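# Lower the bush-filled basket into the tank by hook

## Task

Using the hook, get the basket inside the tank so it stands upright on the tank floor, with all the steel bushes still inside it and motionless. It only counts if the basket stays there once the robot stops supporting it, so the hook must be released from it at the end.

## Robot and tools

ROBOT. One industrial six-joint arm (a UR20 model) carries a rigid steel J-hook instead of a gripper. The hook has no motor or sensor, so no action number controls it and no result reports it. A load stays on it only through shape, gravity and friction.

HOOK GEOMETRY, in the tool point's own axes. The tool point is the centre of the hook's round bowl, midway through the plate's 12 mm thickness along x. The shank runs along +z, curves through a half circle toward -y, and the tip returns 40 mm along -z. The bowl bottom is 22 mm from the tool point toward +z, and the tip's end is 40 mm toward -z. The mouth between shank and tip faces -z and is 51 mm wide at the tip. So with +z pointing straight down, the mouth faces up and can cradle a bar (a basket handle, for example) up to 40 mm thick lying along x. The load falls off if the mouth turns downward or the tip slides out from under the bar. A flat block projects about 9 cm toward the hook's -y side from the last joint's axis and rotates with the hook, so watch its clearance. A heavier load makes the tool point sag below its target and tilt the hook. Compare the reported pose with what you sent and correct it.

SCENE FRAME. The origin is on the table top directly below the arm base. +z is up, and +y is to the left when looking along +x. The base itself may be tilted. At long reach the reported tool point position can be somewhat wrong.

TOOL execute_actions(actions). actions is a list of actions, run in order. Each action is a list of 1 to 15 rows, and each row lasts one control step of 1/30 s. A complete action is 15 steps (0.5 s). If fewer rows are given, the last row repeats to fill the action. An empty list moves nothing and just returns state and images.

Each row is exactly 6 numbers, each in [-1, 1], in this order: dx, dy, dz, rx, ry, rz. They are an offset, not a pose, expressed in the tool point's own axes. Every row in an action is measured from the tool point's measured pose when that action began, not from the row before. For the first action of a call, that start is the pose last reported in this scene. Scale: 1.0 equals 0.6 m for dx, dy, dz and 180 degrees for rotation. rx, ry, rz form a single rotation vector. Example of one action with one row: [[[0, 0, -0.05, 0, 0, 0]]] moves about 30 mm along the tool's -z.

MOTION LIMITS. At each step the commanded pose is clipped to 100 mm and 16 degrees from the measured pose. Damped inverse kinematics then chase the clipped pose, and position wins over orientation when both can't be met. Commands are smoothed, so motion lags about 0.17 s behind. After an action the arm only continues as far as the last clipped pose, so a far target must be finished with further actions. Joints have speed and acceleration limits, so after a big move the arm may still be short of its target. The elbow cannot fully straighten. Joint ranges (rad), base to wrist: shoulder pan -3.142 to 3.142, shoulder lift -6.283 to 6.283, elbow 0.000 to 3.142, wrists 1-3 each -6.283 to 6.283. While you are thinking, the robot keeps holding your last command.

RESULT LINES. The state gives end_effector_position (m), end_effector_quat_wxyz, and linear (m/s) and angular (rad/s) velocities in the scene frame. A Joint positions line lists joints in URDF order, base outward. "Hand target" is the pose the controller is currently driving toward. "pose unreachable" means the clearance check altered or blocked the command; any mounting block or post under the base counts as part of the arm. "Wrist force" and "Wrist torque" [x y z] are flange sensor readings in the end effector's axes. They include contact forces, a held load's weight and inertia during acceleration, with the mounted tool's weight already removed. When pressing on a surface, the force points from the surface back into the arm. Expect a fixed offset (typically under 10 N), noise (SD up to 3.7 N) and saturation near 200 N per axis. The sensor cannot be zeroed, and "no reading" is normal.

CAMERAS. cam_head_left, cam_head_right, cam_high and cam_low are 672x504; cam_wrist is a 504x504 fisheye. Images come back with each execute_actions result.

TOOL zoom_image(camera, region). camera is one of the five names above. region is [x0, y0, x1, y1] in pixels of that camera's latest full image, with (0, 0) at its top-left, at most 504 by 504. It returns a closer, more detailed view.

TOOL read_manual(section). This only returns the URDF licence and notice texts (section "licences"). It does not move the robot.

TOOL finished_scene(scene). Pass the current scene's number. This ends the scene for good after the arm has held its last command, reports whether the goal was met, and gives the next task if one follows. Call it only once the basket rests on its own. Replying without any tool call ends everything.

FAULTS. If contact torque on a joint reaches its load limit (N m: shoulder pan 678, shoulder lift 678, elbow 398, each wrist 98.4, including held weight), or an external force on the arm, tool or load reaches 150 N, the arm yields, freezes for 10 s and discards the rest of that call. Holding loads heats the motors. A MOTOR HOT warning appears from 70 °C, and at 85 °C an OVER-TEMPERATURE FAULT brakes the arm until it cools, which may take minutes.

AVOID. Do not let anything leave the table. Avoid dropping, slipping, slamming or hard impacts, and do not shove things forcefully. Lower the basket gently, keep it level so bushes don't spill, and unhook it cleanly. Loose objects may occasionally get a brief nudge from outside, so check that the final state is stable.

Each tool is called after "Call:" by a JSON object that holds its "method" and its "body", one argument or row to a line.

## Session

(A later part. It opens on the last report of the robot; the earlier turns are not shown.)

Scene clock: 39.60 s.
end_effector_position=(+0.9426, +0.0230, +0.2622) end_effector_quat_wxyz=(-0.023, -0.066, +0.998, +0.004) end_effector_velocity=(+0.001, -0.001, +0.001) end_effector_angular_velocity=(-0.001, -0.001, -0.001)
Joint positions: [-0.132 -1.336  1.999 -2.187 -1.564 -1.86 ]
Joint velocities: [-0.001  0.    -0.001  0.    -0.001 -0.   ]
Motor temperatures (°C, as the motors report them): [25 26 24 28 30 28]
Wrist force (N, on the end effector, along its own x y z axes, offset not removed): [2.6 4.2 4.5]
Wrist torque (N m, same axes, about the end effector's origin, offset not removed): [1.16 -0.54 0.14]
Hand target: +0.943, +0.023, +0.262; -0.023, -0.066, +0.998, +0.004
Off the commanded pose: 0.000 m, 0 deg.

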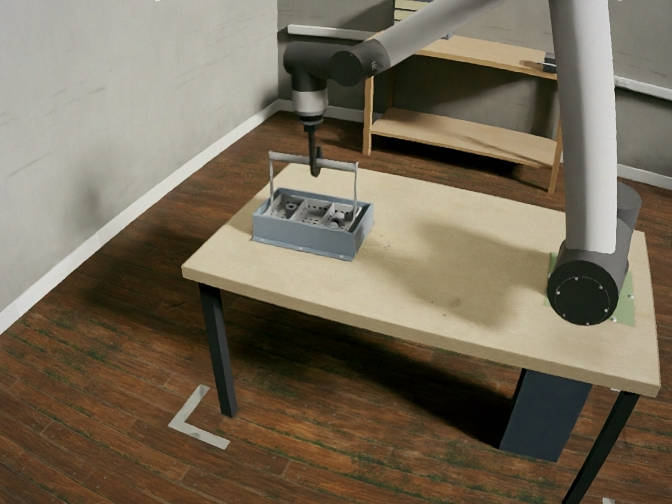

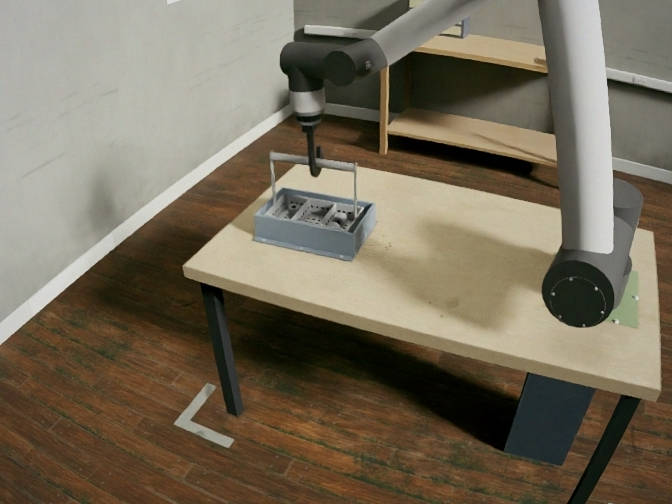

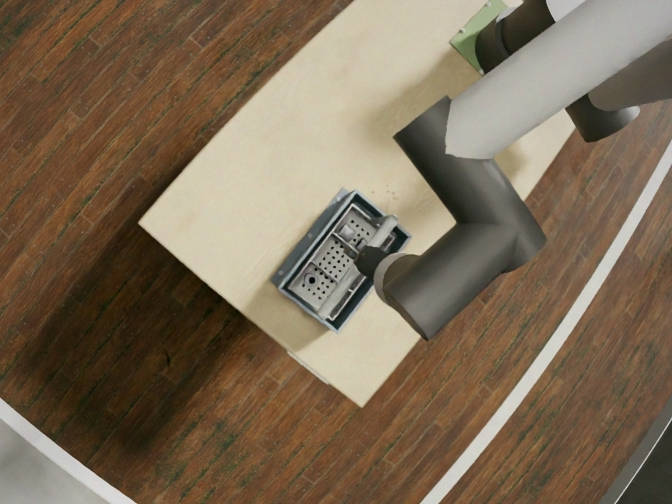

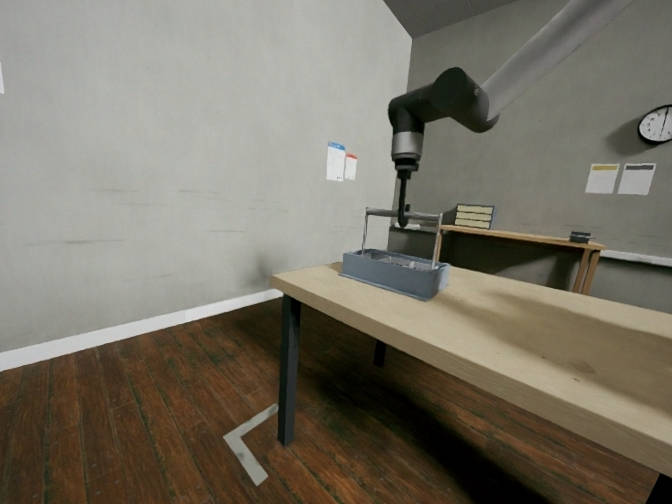

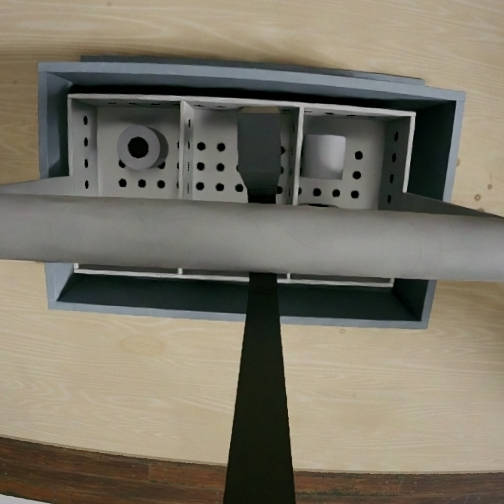

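Call:
{"method": "execute_actions", "body": {
  "actions": [
    [[-0.0002,0,0.004,0,0,0],[-0.0005,-0.0001,0.012,0,0,0],[-0.001,-0.0003,0.023,0,0,0],[-0.0016,-0.0004,0.036,0,0,0],[-0.0022,-0.0005,0.05,0,0,0],[-0.0029,-0.0007,0.064,0,0,0],[-0.0035,-0.0008,0.078,0,0,0],[-0.0041,-0.001,0.092,0,0,0],[-0.0047,-0.0011,0.105,0,0,0],[-0.0052,-0.0013,0.116,0,0,0],[-0.0056,-0.0014,0.124,0,0,0],[-0.0058,-0.0014,0.128,0,0,0]]
  ]
}}

Call:
{"method": "execute_actions", "body": {
  "actions": []
}}

Scene clock: 40.60 s.
end_effector_position=(+0.9420, +0.0230, +0.1907) end_effector_quat_wxyz=(-0.023, -0.066, +0.998, +0.004) end_effector_velocity=(+0.006, +0.000, -0.069) end_effector_angular_velocity=(-0.001, -0.006, +0.000)
Joint positions: [-0.131 -1.276  2.044 -2.291 -1.564 -1.86 ]
Joint velocities: [ 0.002  0.066  0.035 -0.108  0.     0.002]
Motor temperatures (°C, as the motors report them): [25 26 24 28 30 28]
Wrist force (N, on the end effector, along its own x y z axes, offset not removed): [2.0 1.9 5.8]
Wrist torque (N m, same axes, about the end effector's origin, offset not removed): [0.71 -0.37 0.21]
Hand target: +0.943, +0.023, +0.185; -0.023, -0.066, +0.998, +0.004
Off the commanded pose: 0.005 m, 0 deg.

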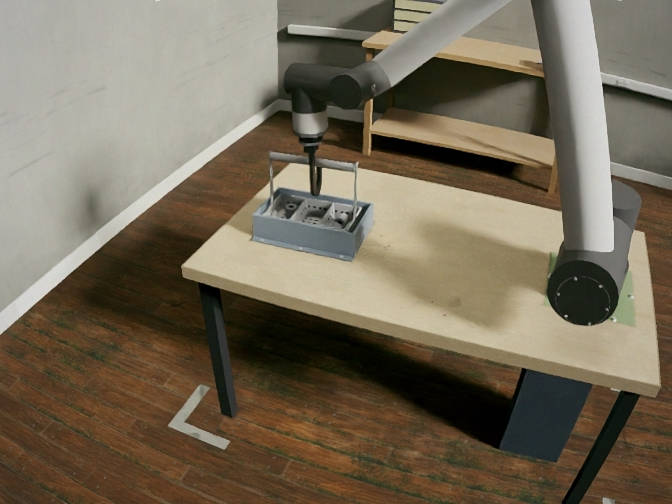

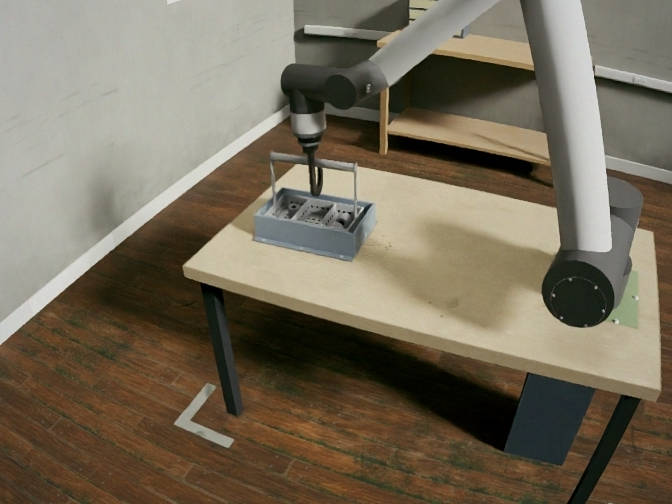

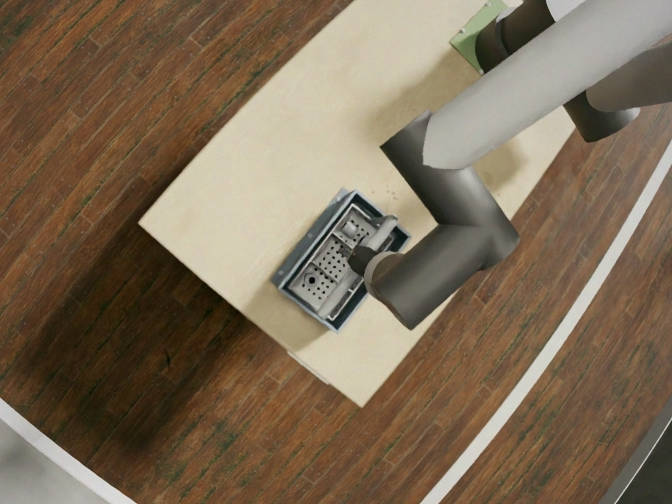

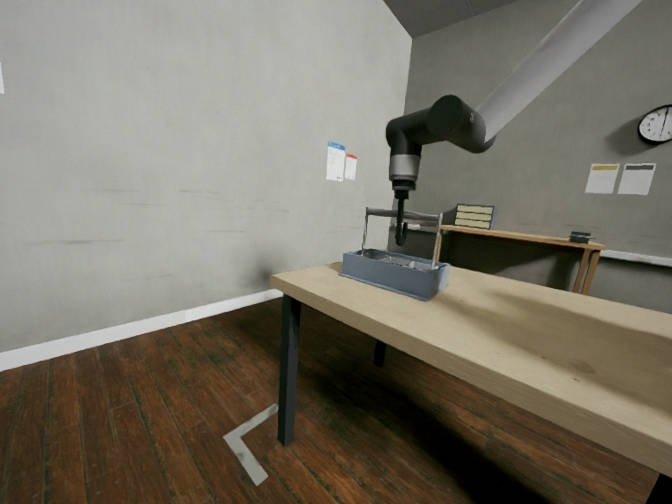

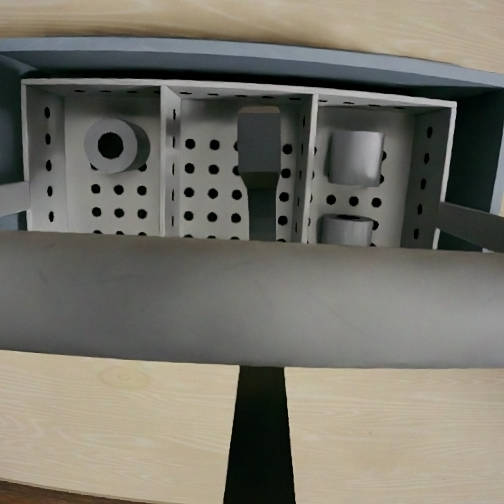

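Scene clock: 40.60 s.
end_effector_position=(+0.9420, +0.0230, +0.1907) end_effector_quat_wxyz=(-0.023, -0.066, +0.998, +0.004) end_effector_velocity=(+0.006, +0.000, -0.069) end_effector_angular_velocity=(-0.001, -0.006, +0.000)
Joint positions: [-0.131 -1.276  2.044 -2.291 -1.564 -1.86 ]
Joint velocities: [ 0.002  0.066  0.035 -0.108  0.     0.002]
Motor temperatures (°C, as the motors report them): [25 26 24 28 30 28]
Wrist force (N, on the end effector, along its own x y z axes, offset not removed): [2.0 1.9 5.8]
Wrist torque (N m, same axes, about the end effector's origin, offset not removed): [0.71 -0.37 0.21]
Hand target: +0.943, +0.023, +0.185; -0.023, -0.066, +0.998, +0.004
Off the commanded pose: 0.005 m, 0 deg.

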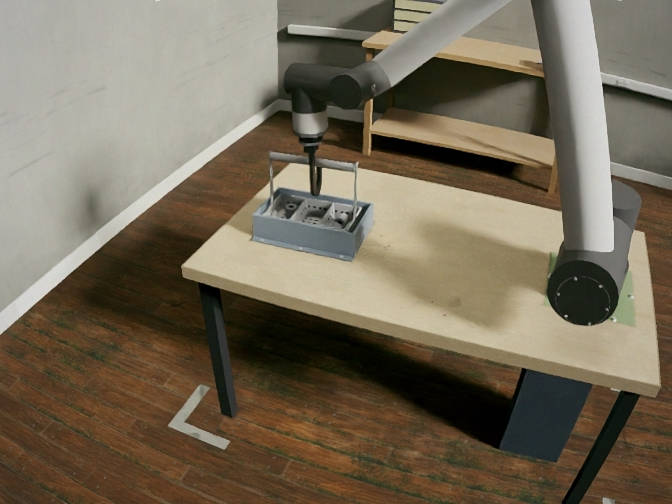

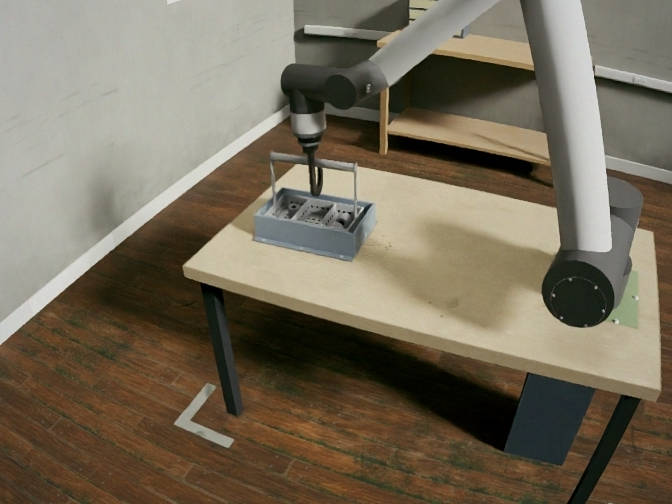

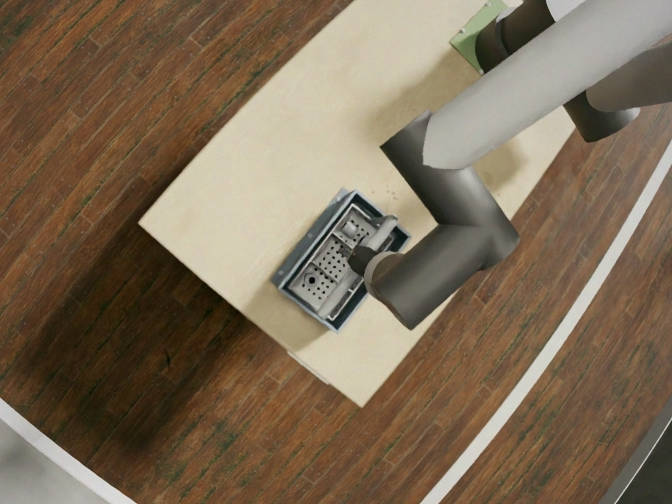

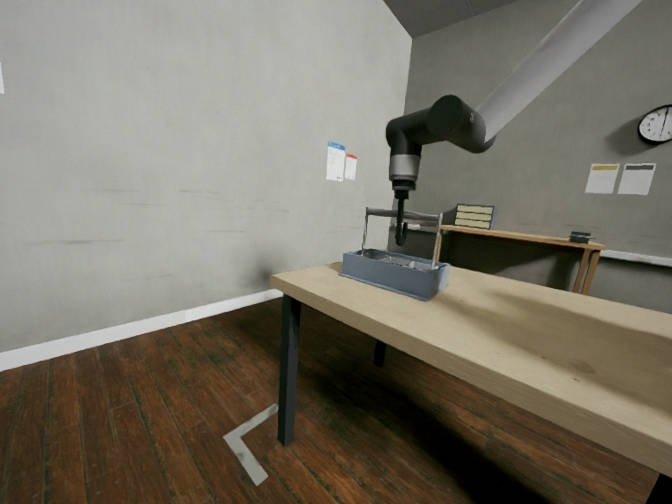

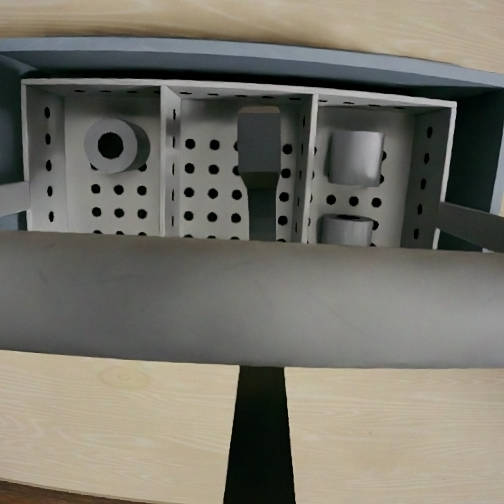

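Call:
{"method": "zoom_image", "body": {
  "camera": "cam_low",
  "region": [340, 160, 470, 280]
}}

Region (340, 160, 470, 280) of cam_low's 672x504 image, scaled by 3.877, with more detail than that image has; it fills the top 465 rows of this view, and the rest is white.

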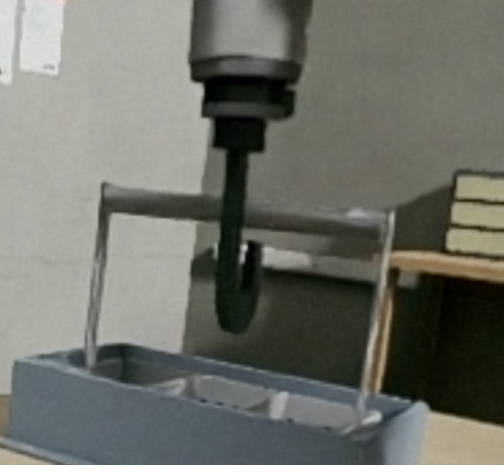

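Call:
{"method": "execute_actions", "body": {
  "actions": [
    [[0,0.005,0.009,0,0,0],[0,0.015,0.009,0,0,0],[0,0.03,0.009,0,0,0],[0,0.048,0.009,0,0,0],[0,0.068,0.009,0,0,0],[0,0.088,0.009,0,0,0],[0,0.107,0.009,0,0,0],[0,0.124,0.009,0,0,0],[0,0.138,0.009,0,0,0],[0,0.148,0.009,0,0,0],[0,0.154,0.009,0,0,0],[0,0.156,0.009,0,0,0]]
  ]
}}

Scene clock: 41.53 s.
end_effector_position=(+0.9298, +0.1107, +0.1861) end_effector_quat_wxyz=(-0.023, -0.066, +0.998, +0.004) end_effector_velocity=(-0.004, +0.066, +0.004) end_effector_angular_velocity=(-0.003, -0.003, -0.002)
Joint positions: [-0.039 -1.276  2.051 -2.299 -1.559 -1.768]
Joint velocities: [ 0.072  0.002 -0.009  0.004  0.001  0.074]
Motor temperatures (°C, as the motors report them): [25 26 24 28 30 28]
Wrist force (N, on the end effector, along its own x y z axes, offset not removed): [3.2 7.7 7.1]
Wrist torque (N m, same axes, about the end effector's origin, offset not removed): [1.79 -0.68 0.13]
Hand target: +0.930, +0.116, +0.186; -0.023, -0.066, +0.998, +0.004
Off the commanded pose: 0.005 m, 0 deg.

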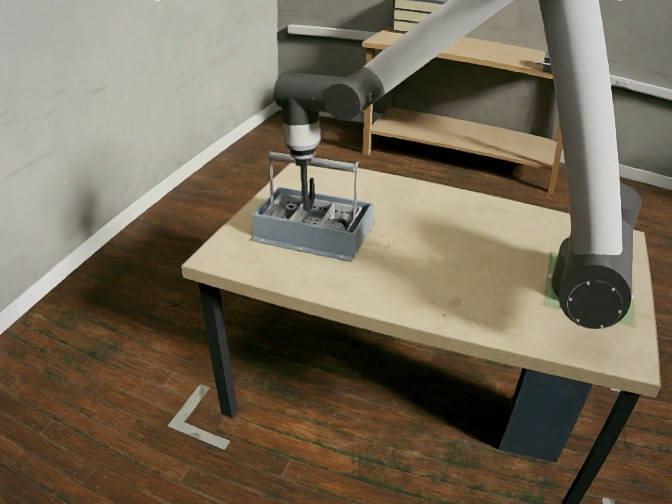

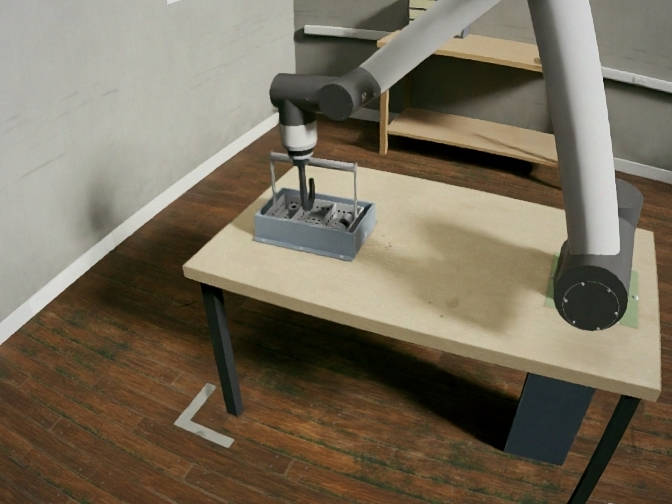

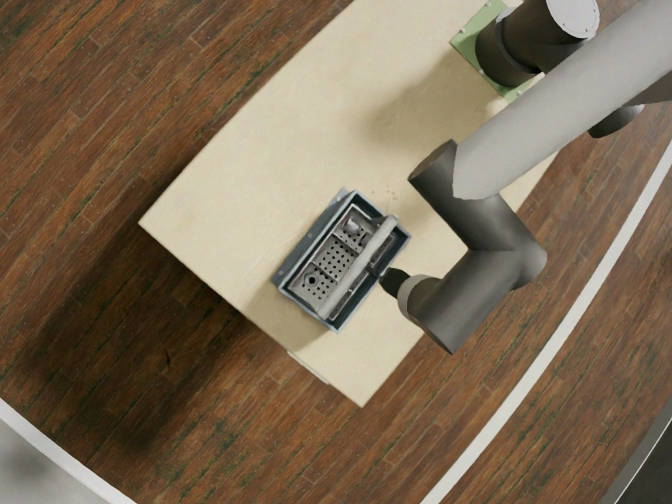

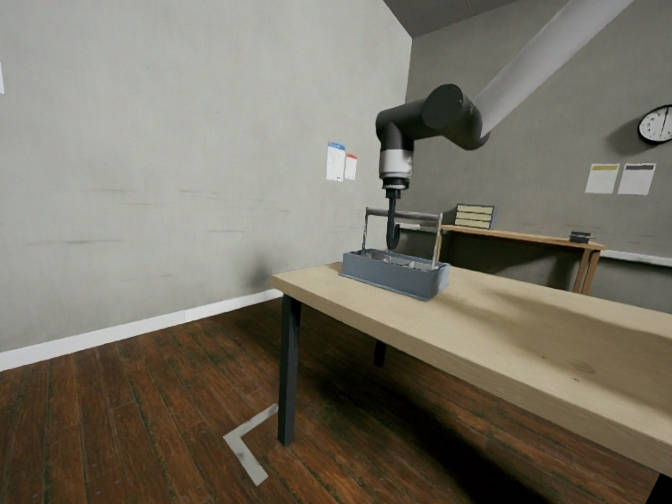

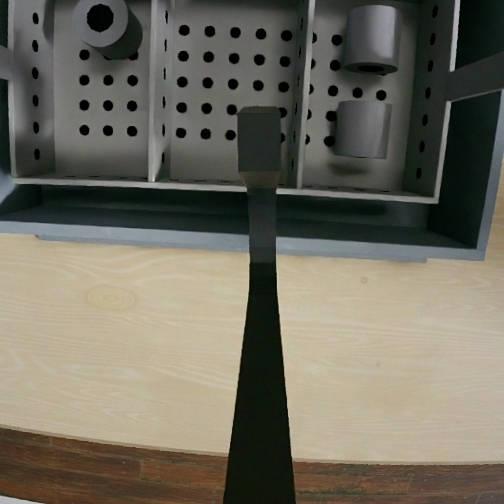

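Call:
{"method": "execute_actions", "body": {
  "actions": [
    [[0,0.012,-0.005,0,0,0],[0,0.016,-0.015,0,0,0],[0,0.02,-0.03,0,0,0],[0,0.024,-0.048,0,0,0],[0,0.027,-0.068,0,0,0],[0,0.03,-0.088,0,0,0],[0,0.03,-0.108,0,0,0],[0,0.03,-0.128,0,0,0],[0,0.03,-0.146,0,0,0],[0,0.03,-0.162,0,0,0],[0,0.03,-0.176,0,0,0],[0,0.03,-0.188,0,0,0],[0,0.03,-0.197,0,0,0],[0,0.03,-0.203,0,0,0],[0,0.03,-0.206,0,0,0]]
  ]
}}

Call:
{"method": "execute_actions", "body": {
  "actions": []
}}

Scene clock: 42.27 s.
end_effector_position=(+0.9326, +0.1280, +0.2931) end_effector_quat_wxyz=(-0.022, -0.066, +0.998, +0.004) end_effector_velocity=(+0.006, +0.000, +0.184) end_effector_angular_velocity=(+0.001, +0.013, -0.002)
Joint positions: [-0.022 -1.359  1.976 -2.143 -1.559 -1.75 ]
Joint velocities: [-0.001 -0.125 -0.149  0.287 -0.     0.   ]
Motor temperatures (°C, as the motors report them): [25 26 24 28 30 28]
Wrist force (N, on the end effector, along its own x y z axes, offset not removed): [4.6 2.7 -0.7]
Wrist torque (N m, same axes, about the end effector's origin, offset not removed): [0.82 -0.93 0.09]
Hand target: +0.933, +0.128, +0.309; -0.023, -0.066, +0.998, +0.004
Off the commanded pose: 0.017 m, 0 deg.

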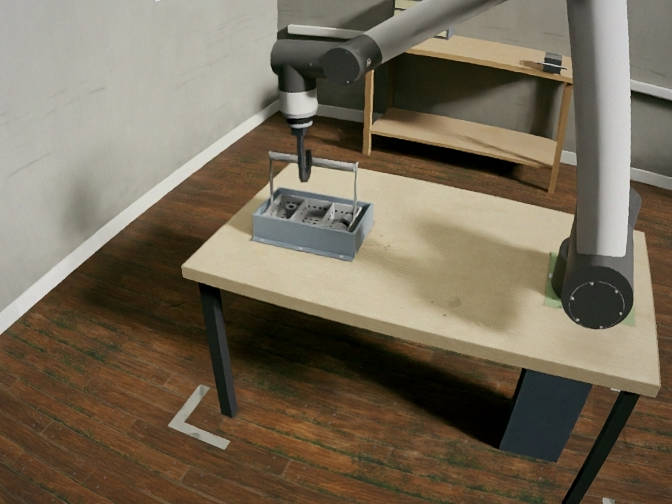

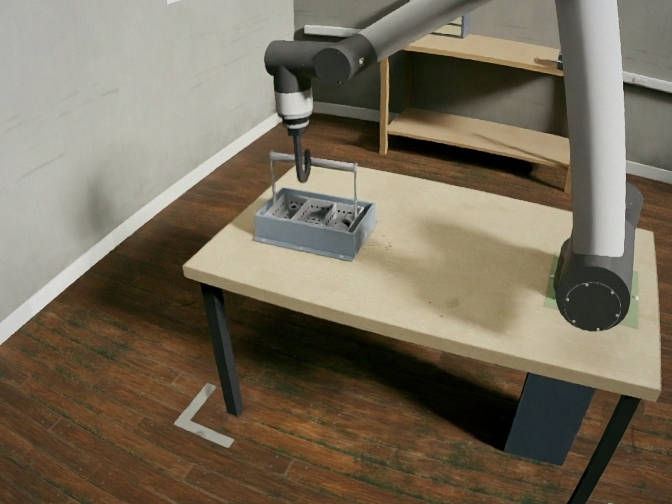

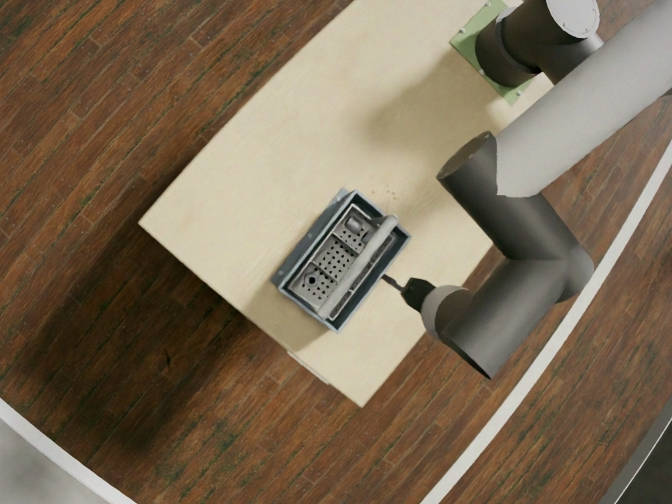

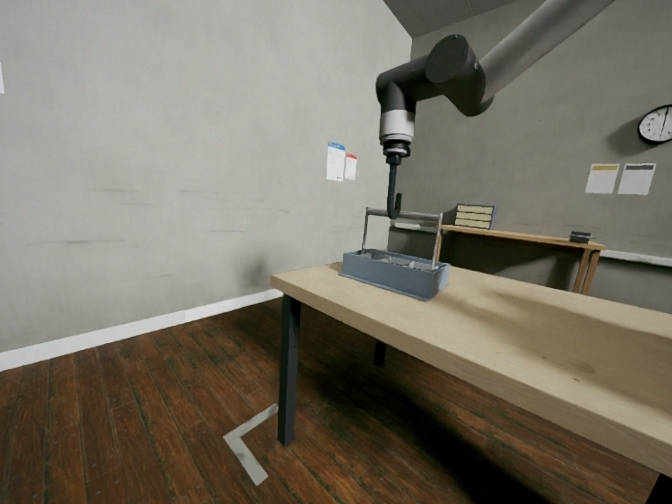

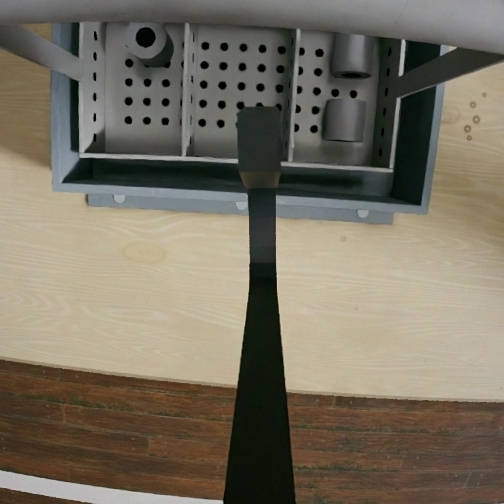

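Scene clock: 42.27 s.
end_effector_position=(+0.9326, +0.1280, +0.2931) end_effector_quat_wxyz=(-0.022, -0.066, +0.998, +0.004) end_effector_velocity=(+0.006, +0.000, +0.184) end_effector_angular_velocity=(+0.001, +0.013, -0.002)
Joint positions: [-0.022 -1.359  1.976 -2.143 -1.559 -1.75 ]
Joint velocities: [-0.001 -0.125 -0.149  0.287 -0.     0.   ]
Motor temperatures (°C, as the motors report them): [25 26 24 28 30 28]
Wrist force (N, on the end effector, along its own x y z axes, offset not removed): [4.6 2.7 -0.7]
Wrist torque (N m, same axes, about the end effector's origin, offset not removed): [0.82 -0.93 0.09]
Hand target: +0.933, +0.128, +0.309; -0.023, -0.066, +0.998, +0.004
Off the commanded pose: 0.017 m, 0 deg.

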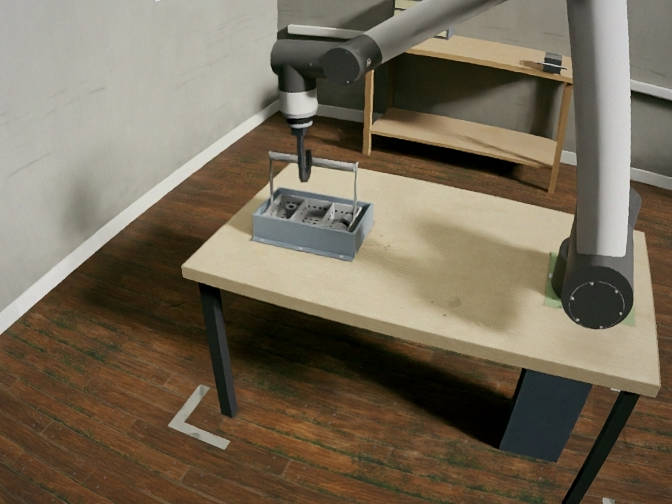

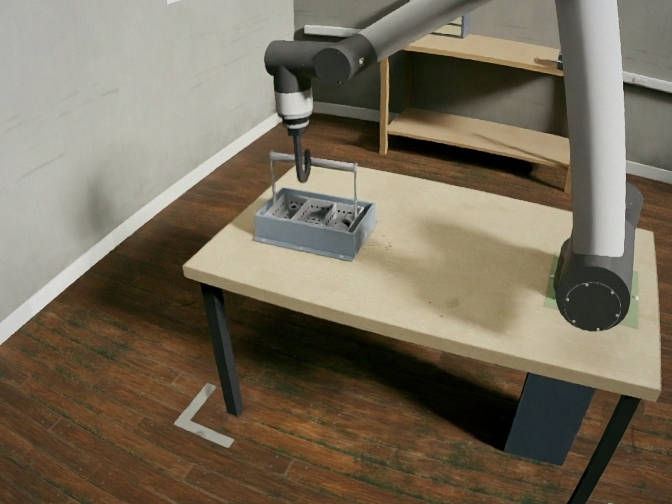

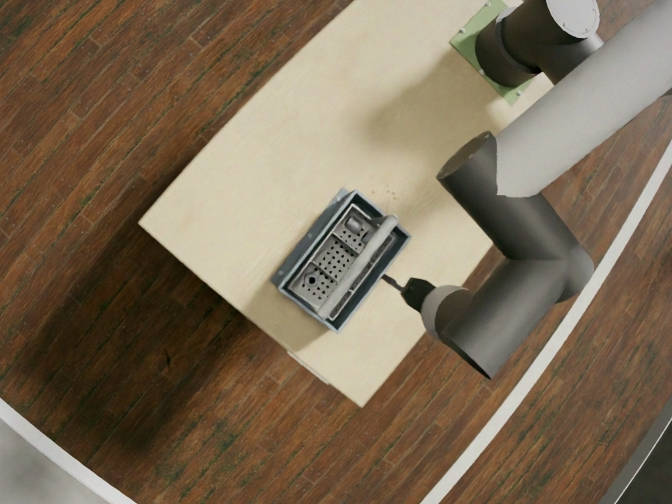

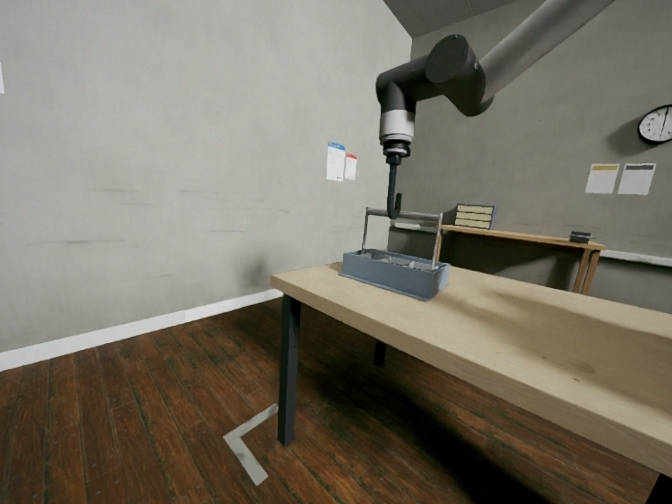

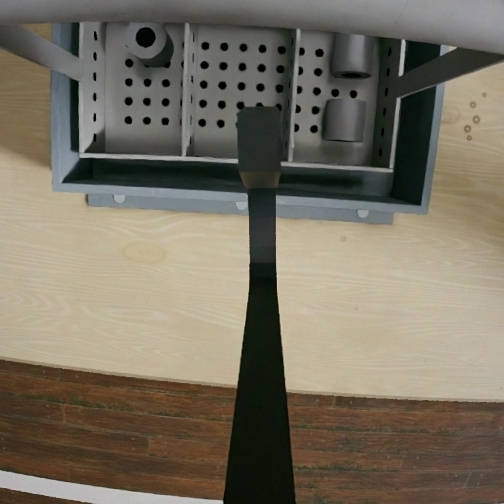

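Call:
{"method": "zoom_image", "body": {
  "camera": "cam_high",
  "region": [260, 170, 430, 350]
}}

Call:
{"method": "zoom_image", "body": {
  "camera": "cam_head_left",
  "region": [240, 130, 390, 270]
}}

Region (260, 170, 430, 350) of cam_high's 672x504 image, scaled by 2.800, with more detail than that image has.

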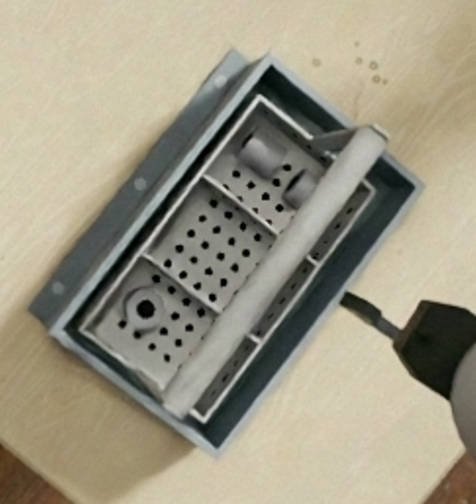

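Region (240, 130, 390, 270) of cam_head_left's 672x504 image, scaled by 3.360, with more detail than that image has; it fills the top 470 rows of this view, and the rest is white.

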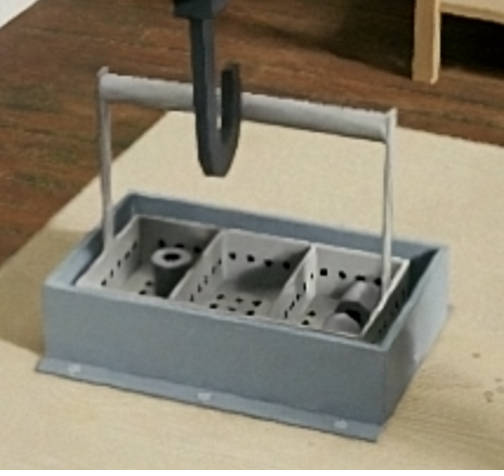

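Basket is upright inside the tank with all three bushes.

Call:
{"method": "execute_actions", "body": {
  "actions": []
}}

Scene clock: 43.17 s.
end_effector_position=(+0.9330, +0.1282, +0.3095) end_effector_quat_wxyz=(-0.023, -0.066, +0.998, +0.004) end_effector_velocity=(-0.001, +0.001, -0.002) end_effector_angular_velocity=(+0.000, +0.003, +0.001)
Joint positions: [-0.022 -1.37   1.962 -2.117 -1.559 -1.75 ]
Joint velocities: [0.001 0.001 0.001 0.001 0.    0.   ]
Motor temperatures (°C, as the motors report them): [25 26 24 28 30 28]
Wrist force (N, on the end effector, along its own x y z axes, offset not removed): [3.4 0.4 3.3]
Wrist torque (N m, same axes, about the end effector's origin, offset not removed): [0.40 -0.63 0.17]
Hand target: +0.933, +0.128, +0.309; -0.023, -0.066, +0.998, +0.004
Off the commanded pose: 0.000 m, 0 deg.

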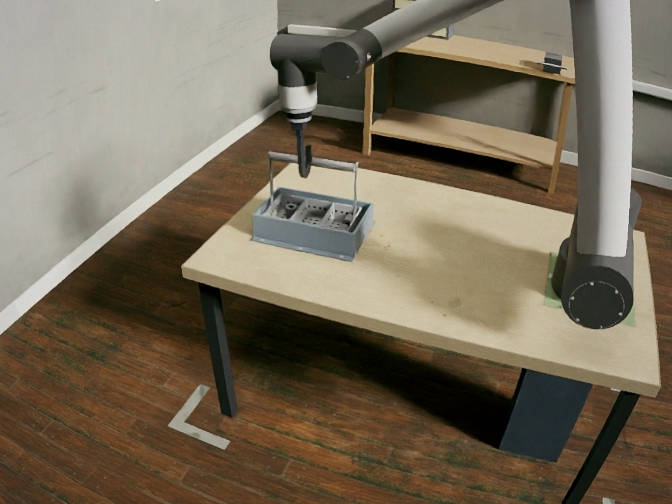

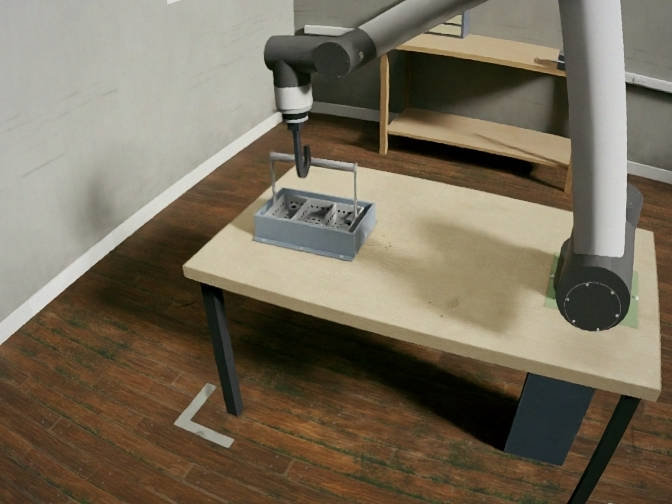

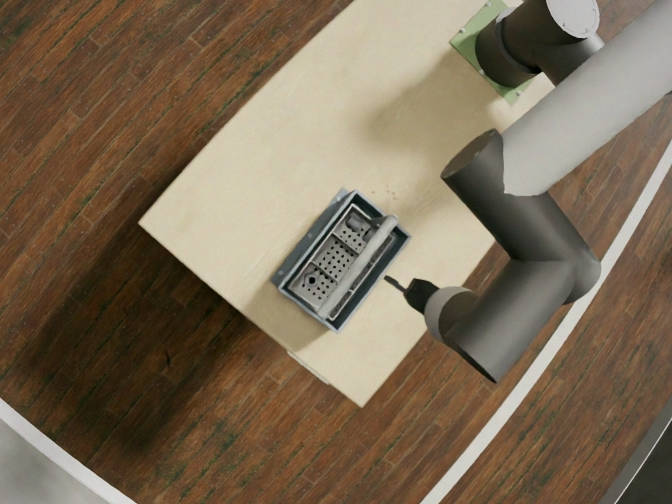

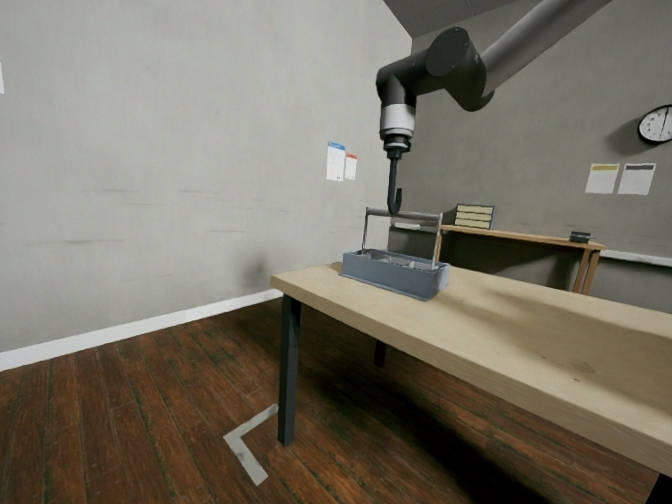

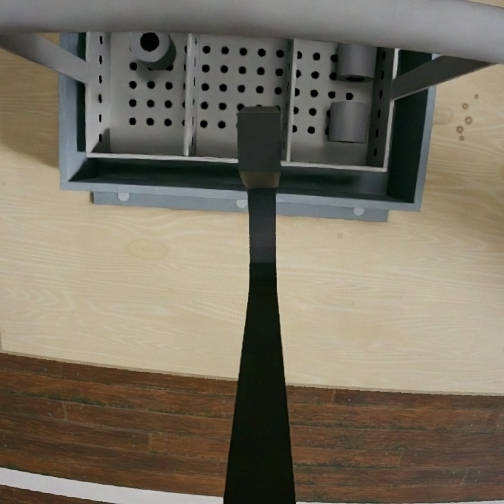

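Call:
{"method": "zoom_image", "body": {
  "camera": "cam_high",
  "region": [260, 170, 430, 350]
}}

Region (260, 170, 430, 350) of cam_high's 672x504 image, scaled by 2.800, with more detail than that image has.

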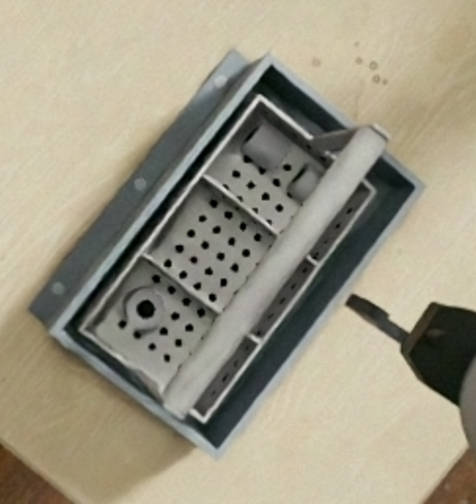

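Call:
{"method": "execute_actions", "body": {
  "actions": []
}}

Call:
{"method": "zoom_image", "body": {
  "camera": "cam_wrist",
  "region": [280, 20, 450, 180]
}}

Scene clock: 43.80 s.
end_effector_position=(+0.9330, +0.1281, +0.3095) end_effector_quat_wxyz=(-0.023, -0.066, +0.998, +0.004) end_effector_velocity=(-0.000, -0.000, -0.001) end_effector_angular_velocity=(-0.000, +0.002, +0.000)
Joint positions: [-0.022 -1.37   1.962 -2.117 -1.559 -1.75 ]
Joint velocities: [-0.     0.001  0.     0.001 -0.    -0.   ]
Motor temperatures (°C, as the motors report them): [25 26 24 28 30 28]
Wrist force (N, on the end effector, along its own x y z axes, offset not removed): [3.2 2.9 4.8]
Wrist torque (N m, same axes, about the end effector's origin, offset not removed): [0.88 -0.66 0.20]
Hand target: +0.933, +0.128, +0.309; -0.023, -0.066, +0.998, +0.004
Off the commanded pose: 0.000 m, 0 deg.

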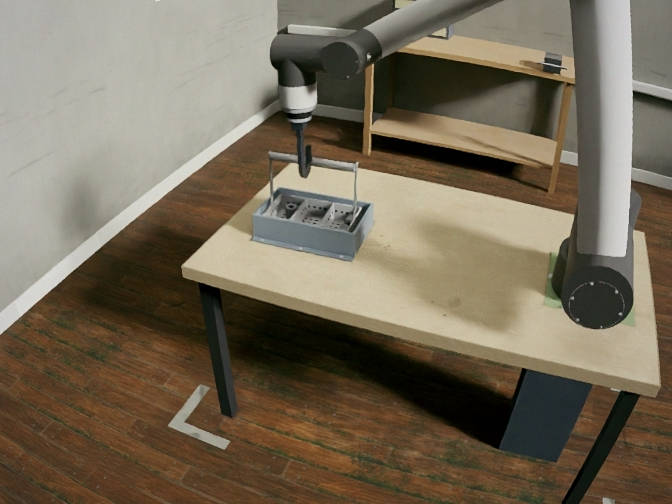

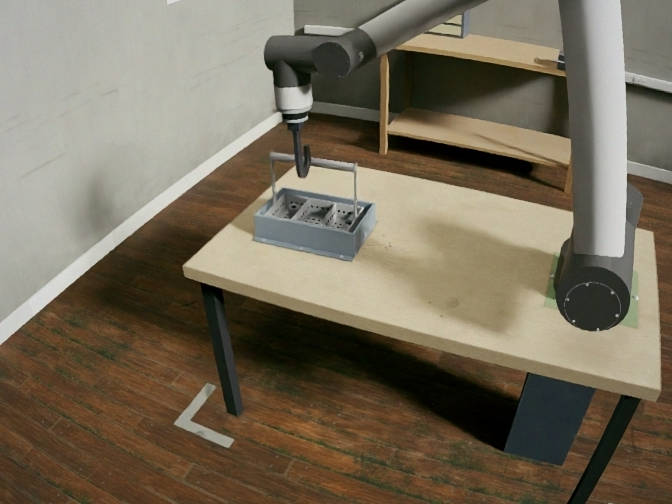

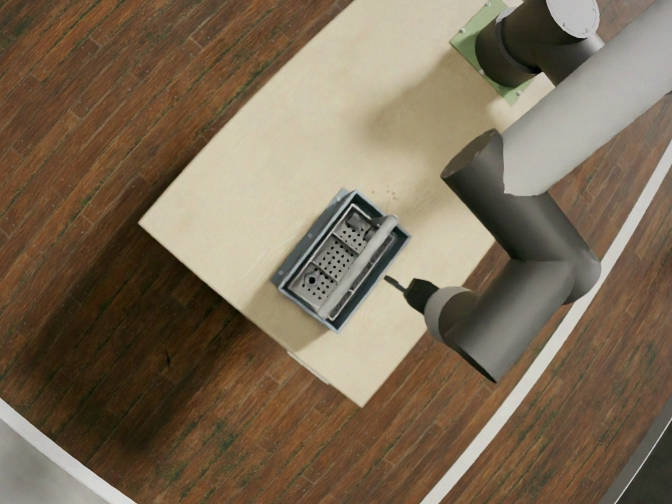

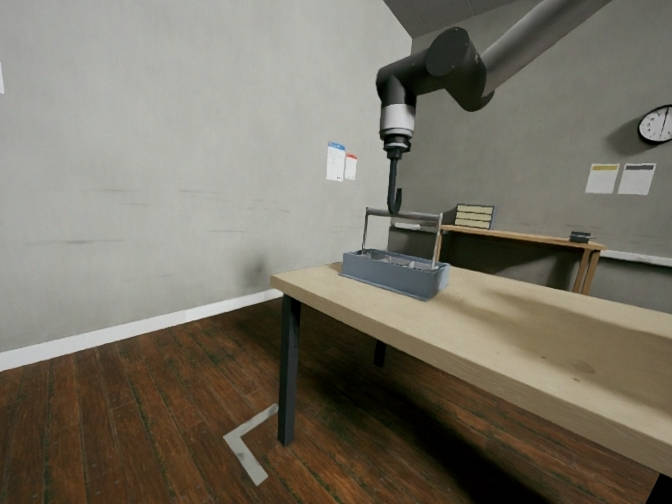

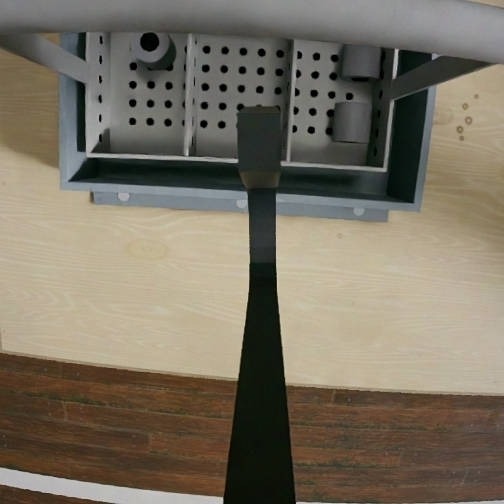

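Region (280, 20, 450, 180) of cam_wrist's 504x504 image, scaled by 2.965, with more detail than that image has; it fills the top 474 rows of this view, and the rest is white.

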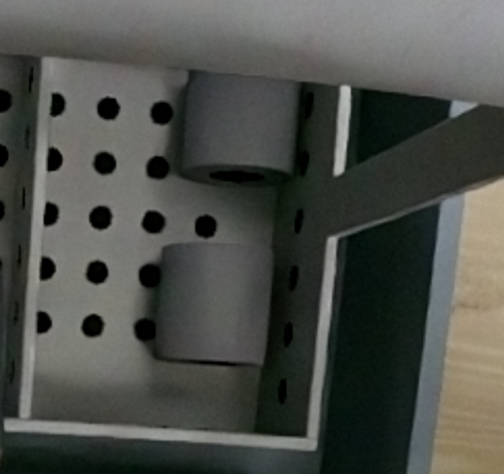

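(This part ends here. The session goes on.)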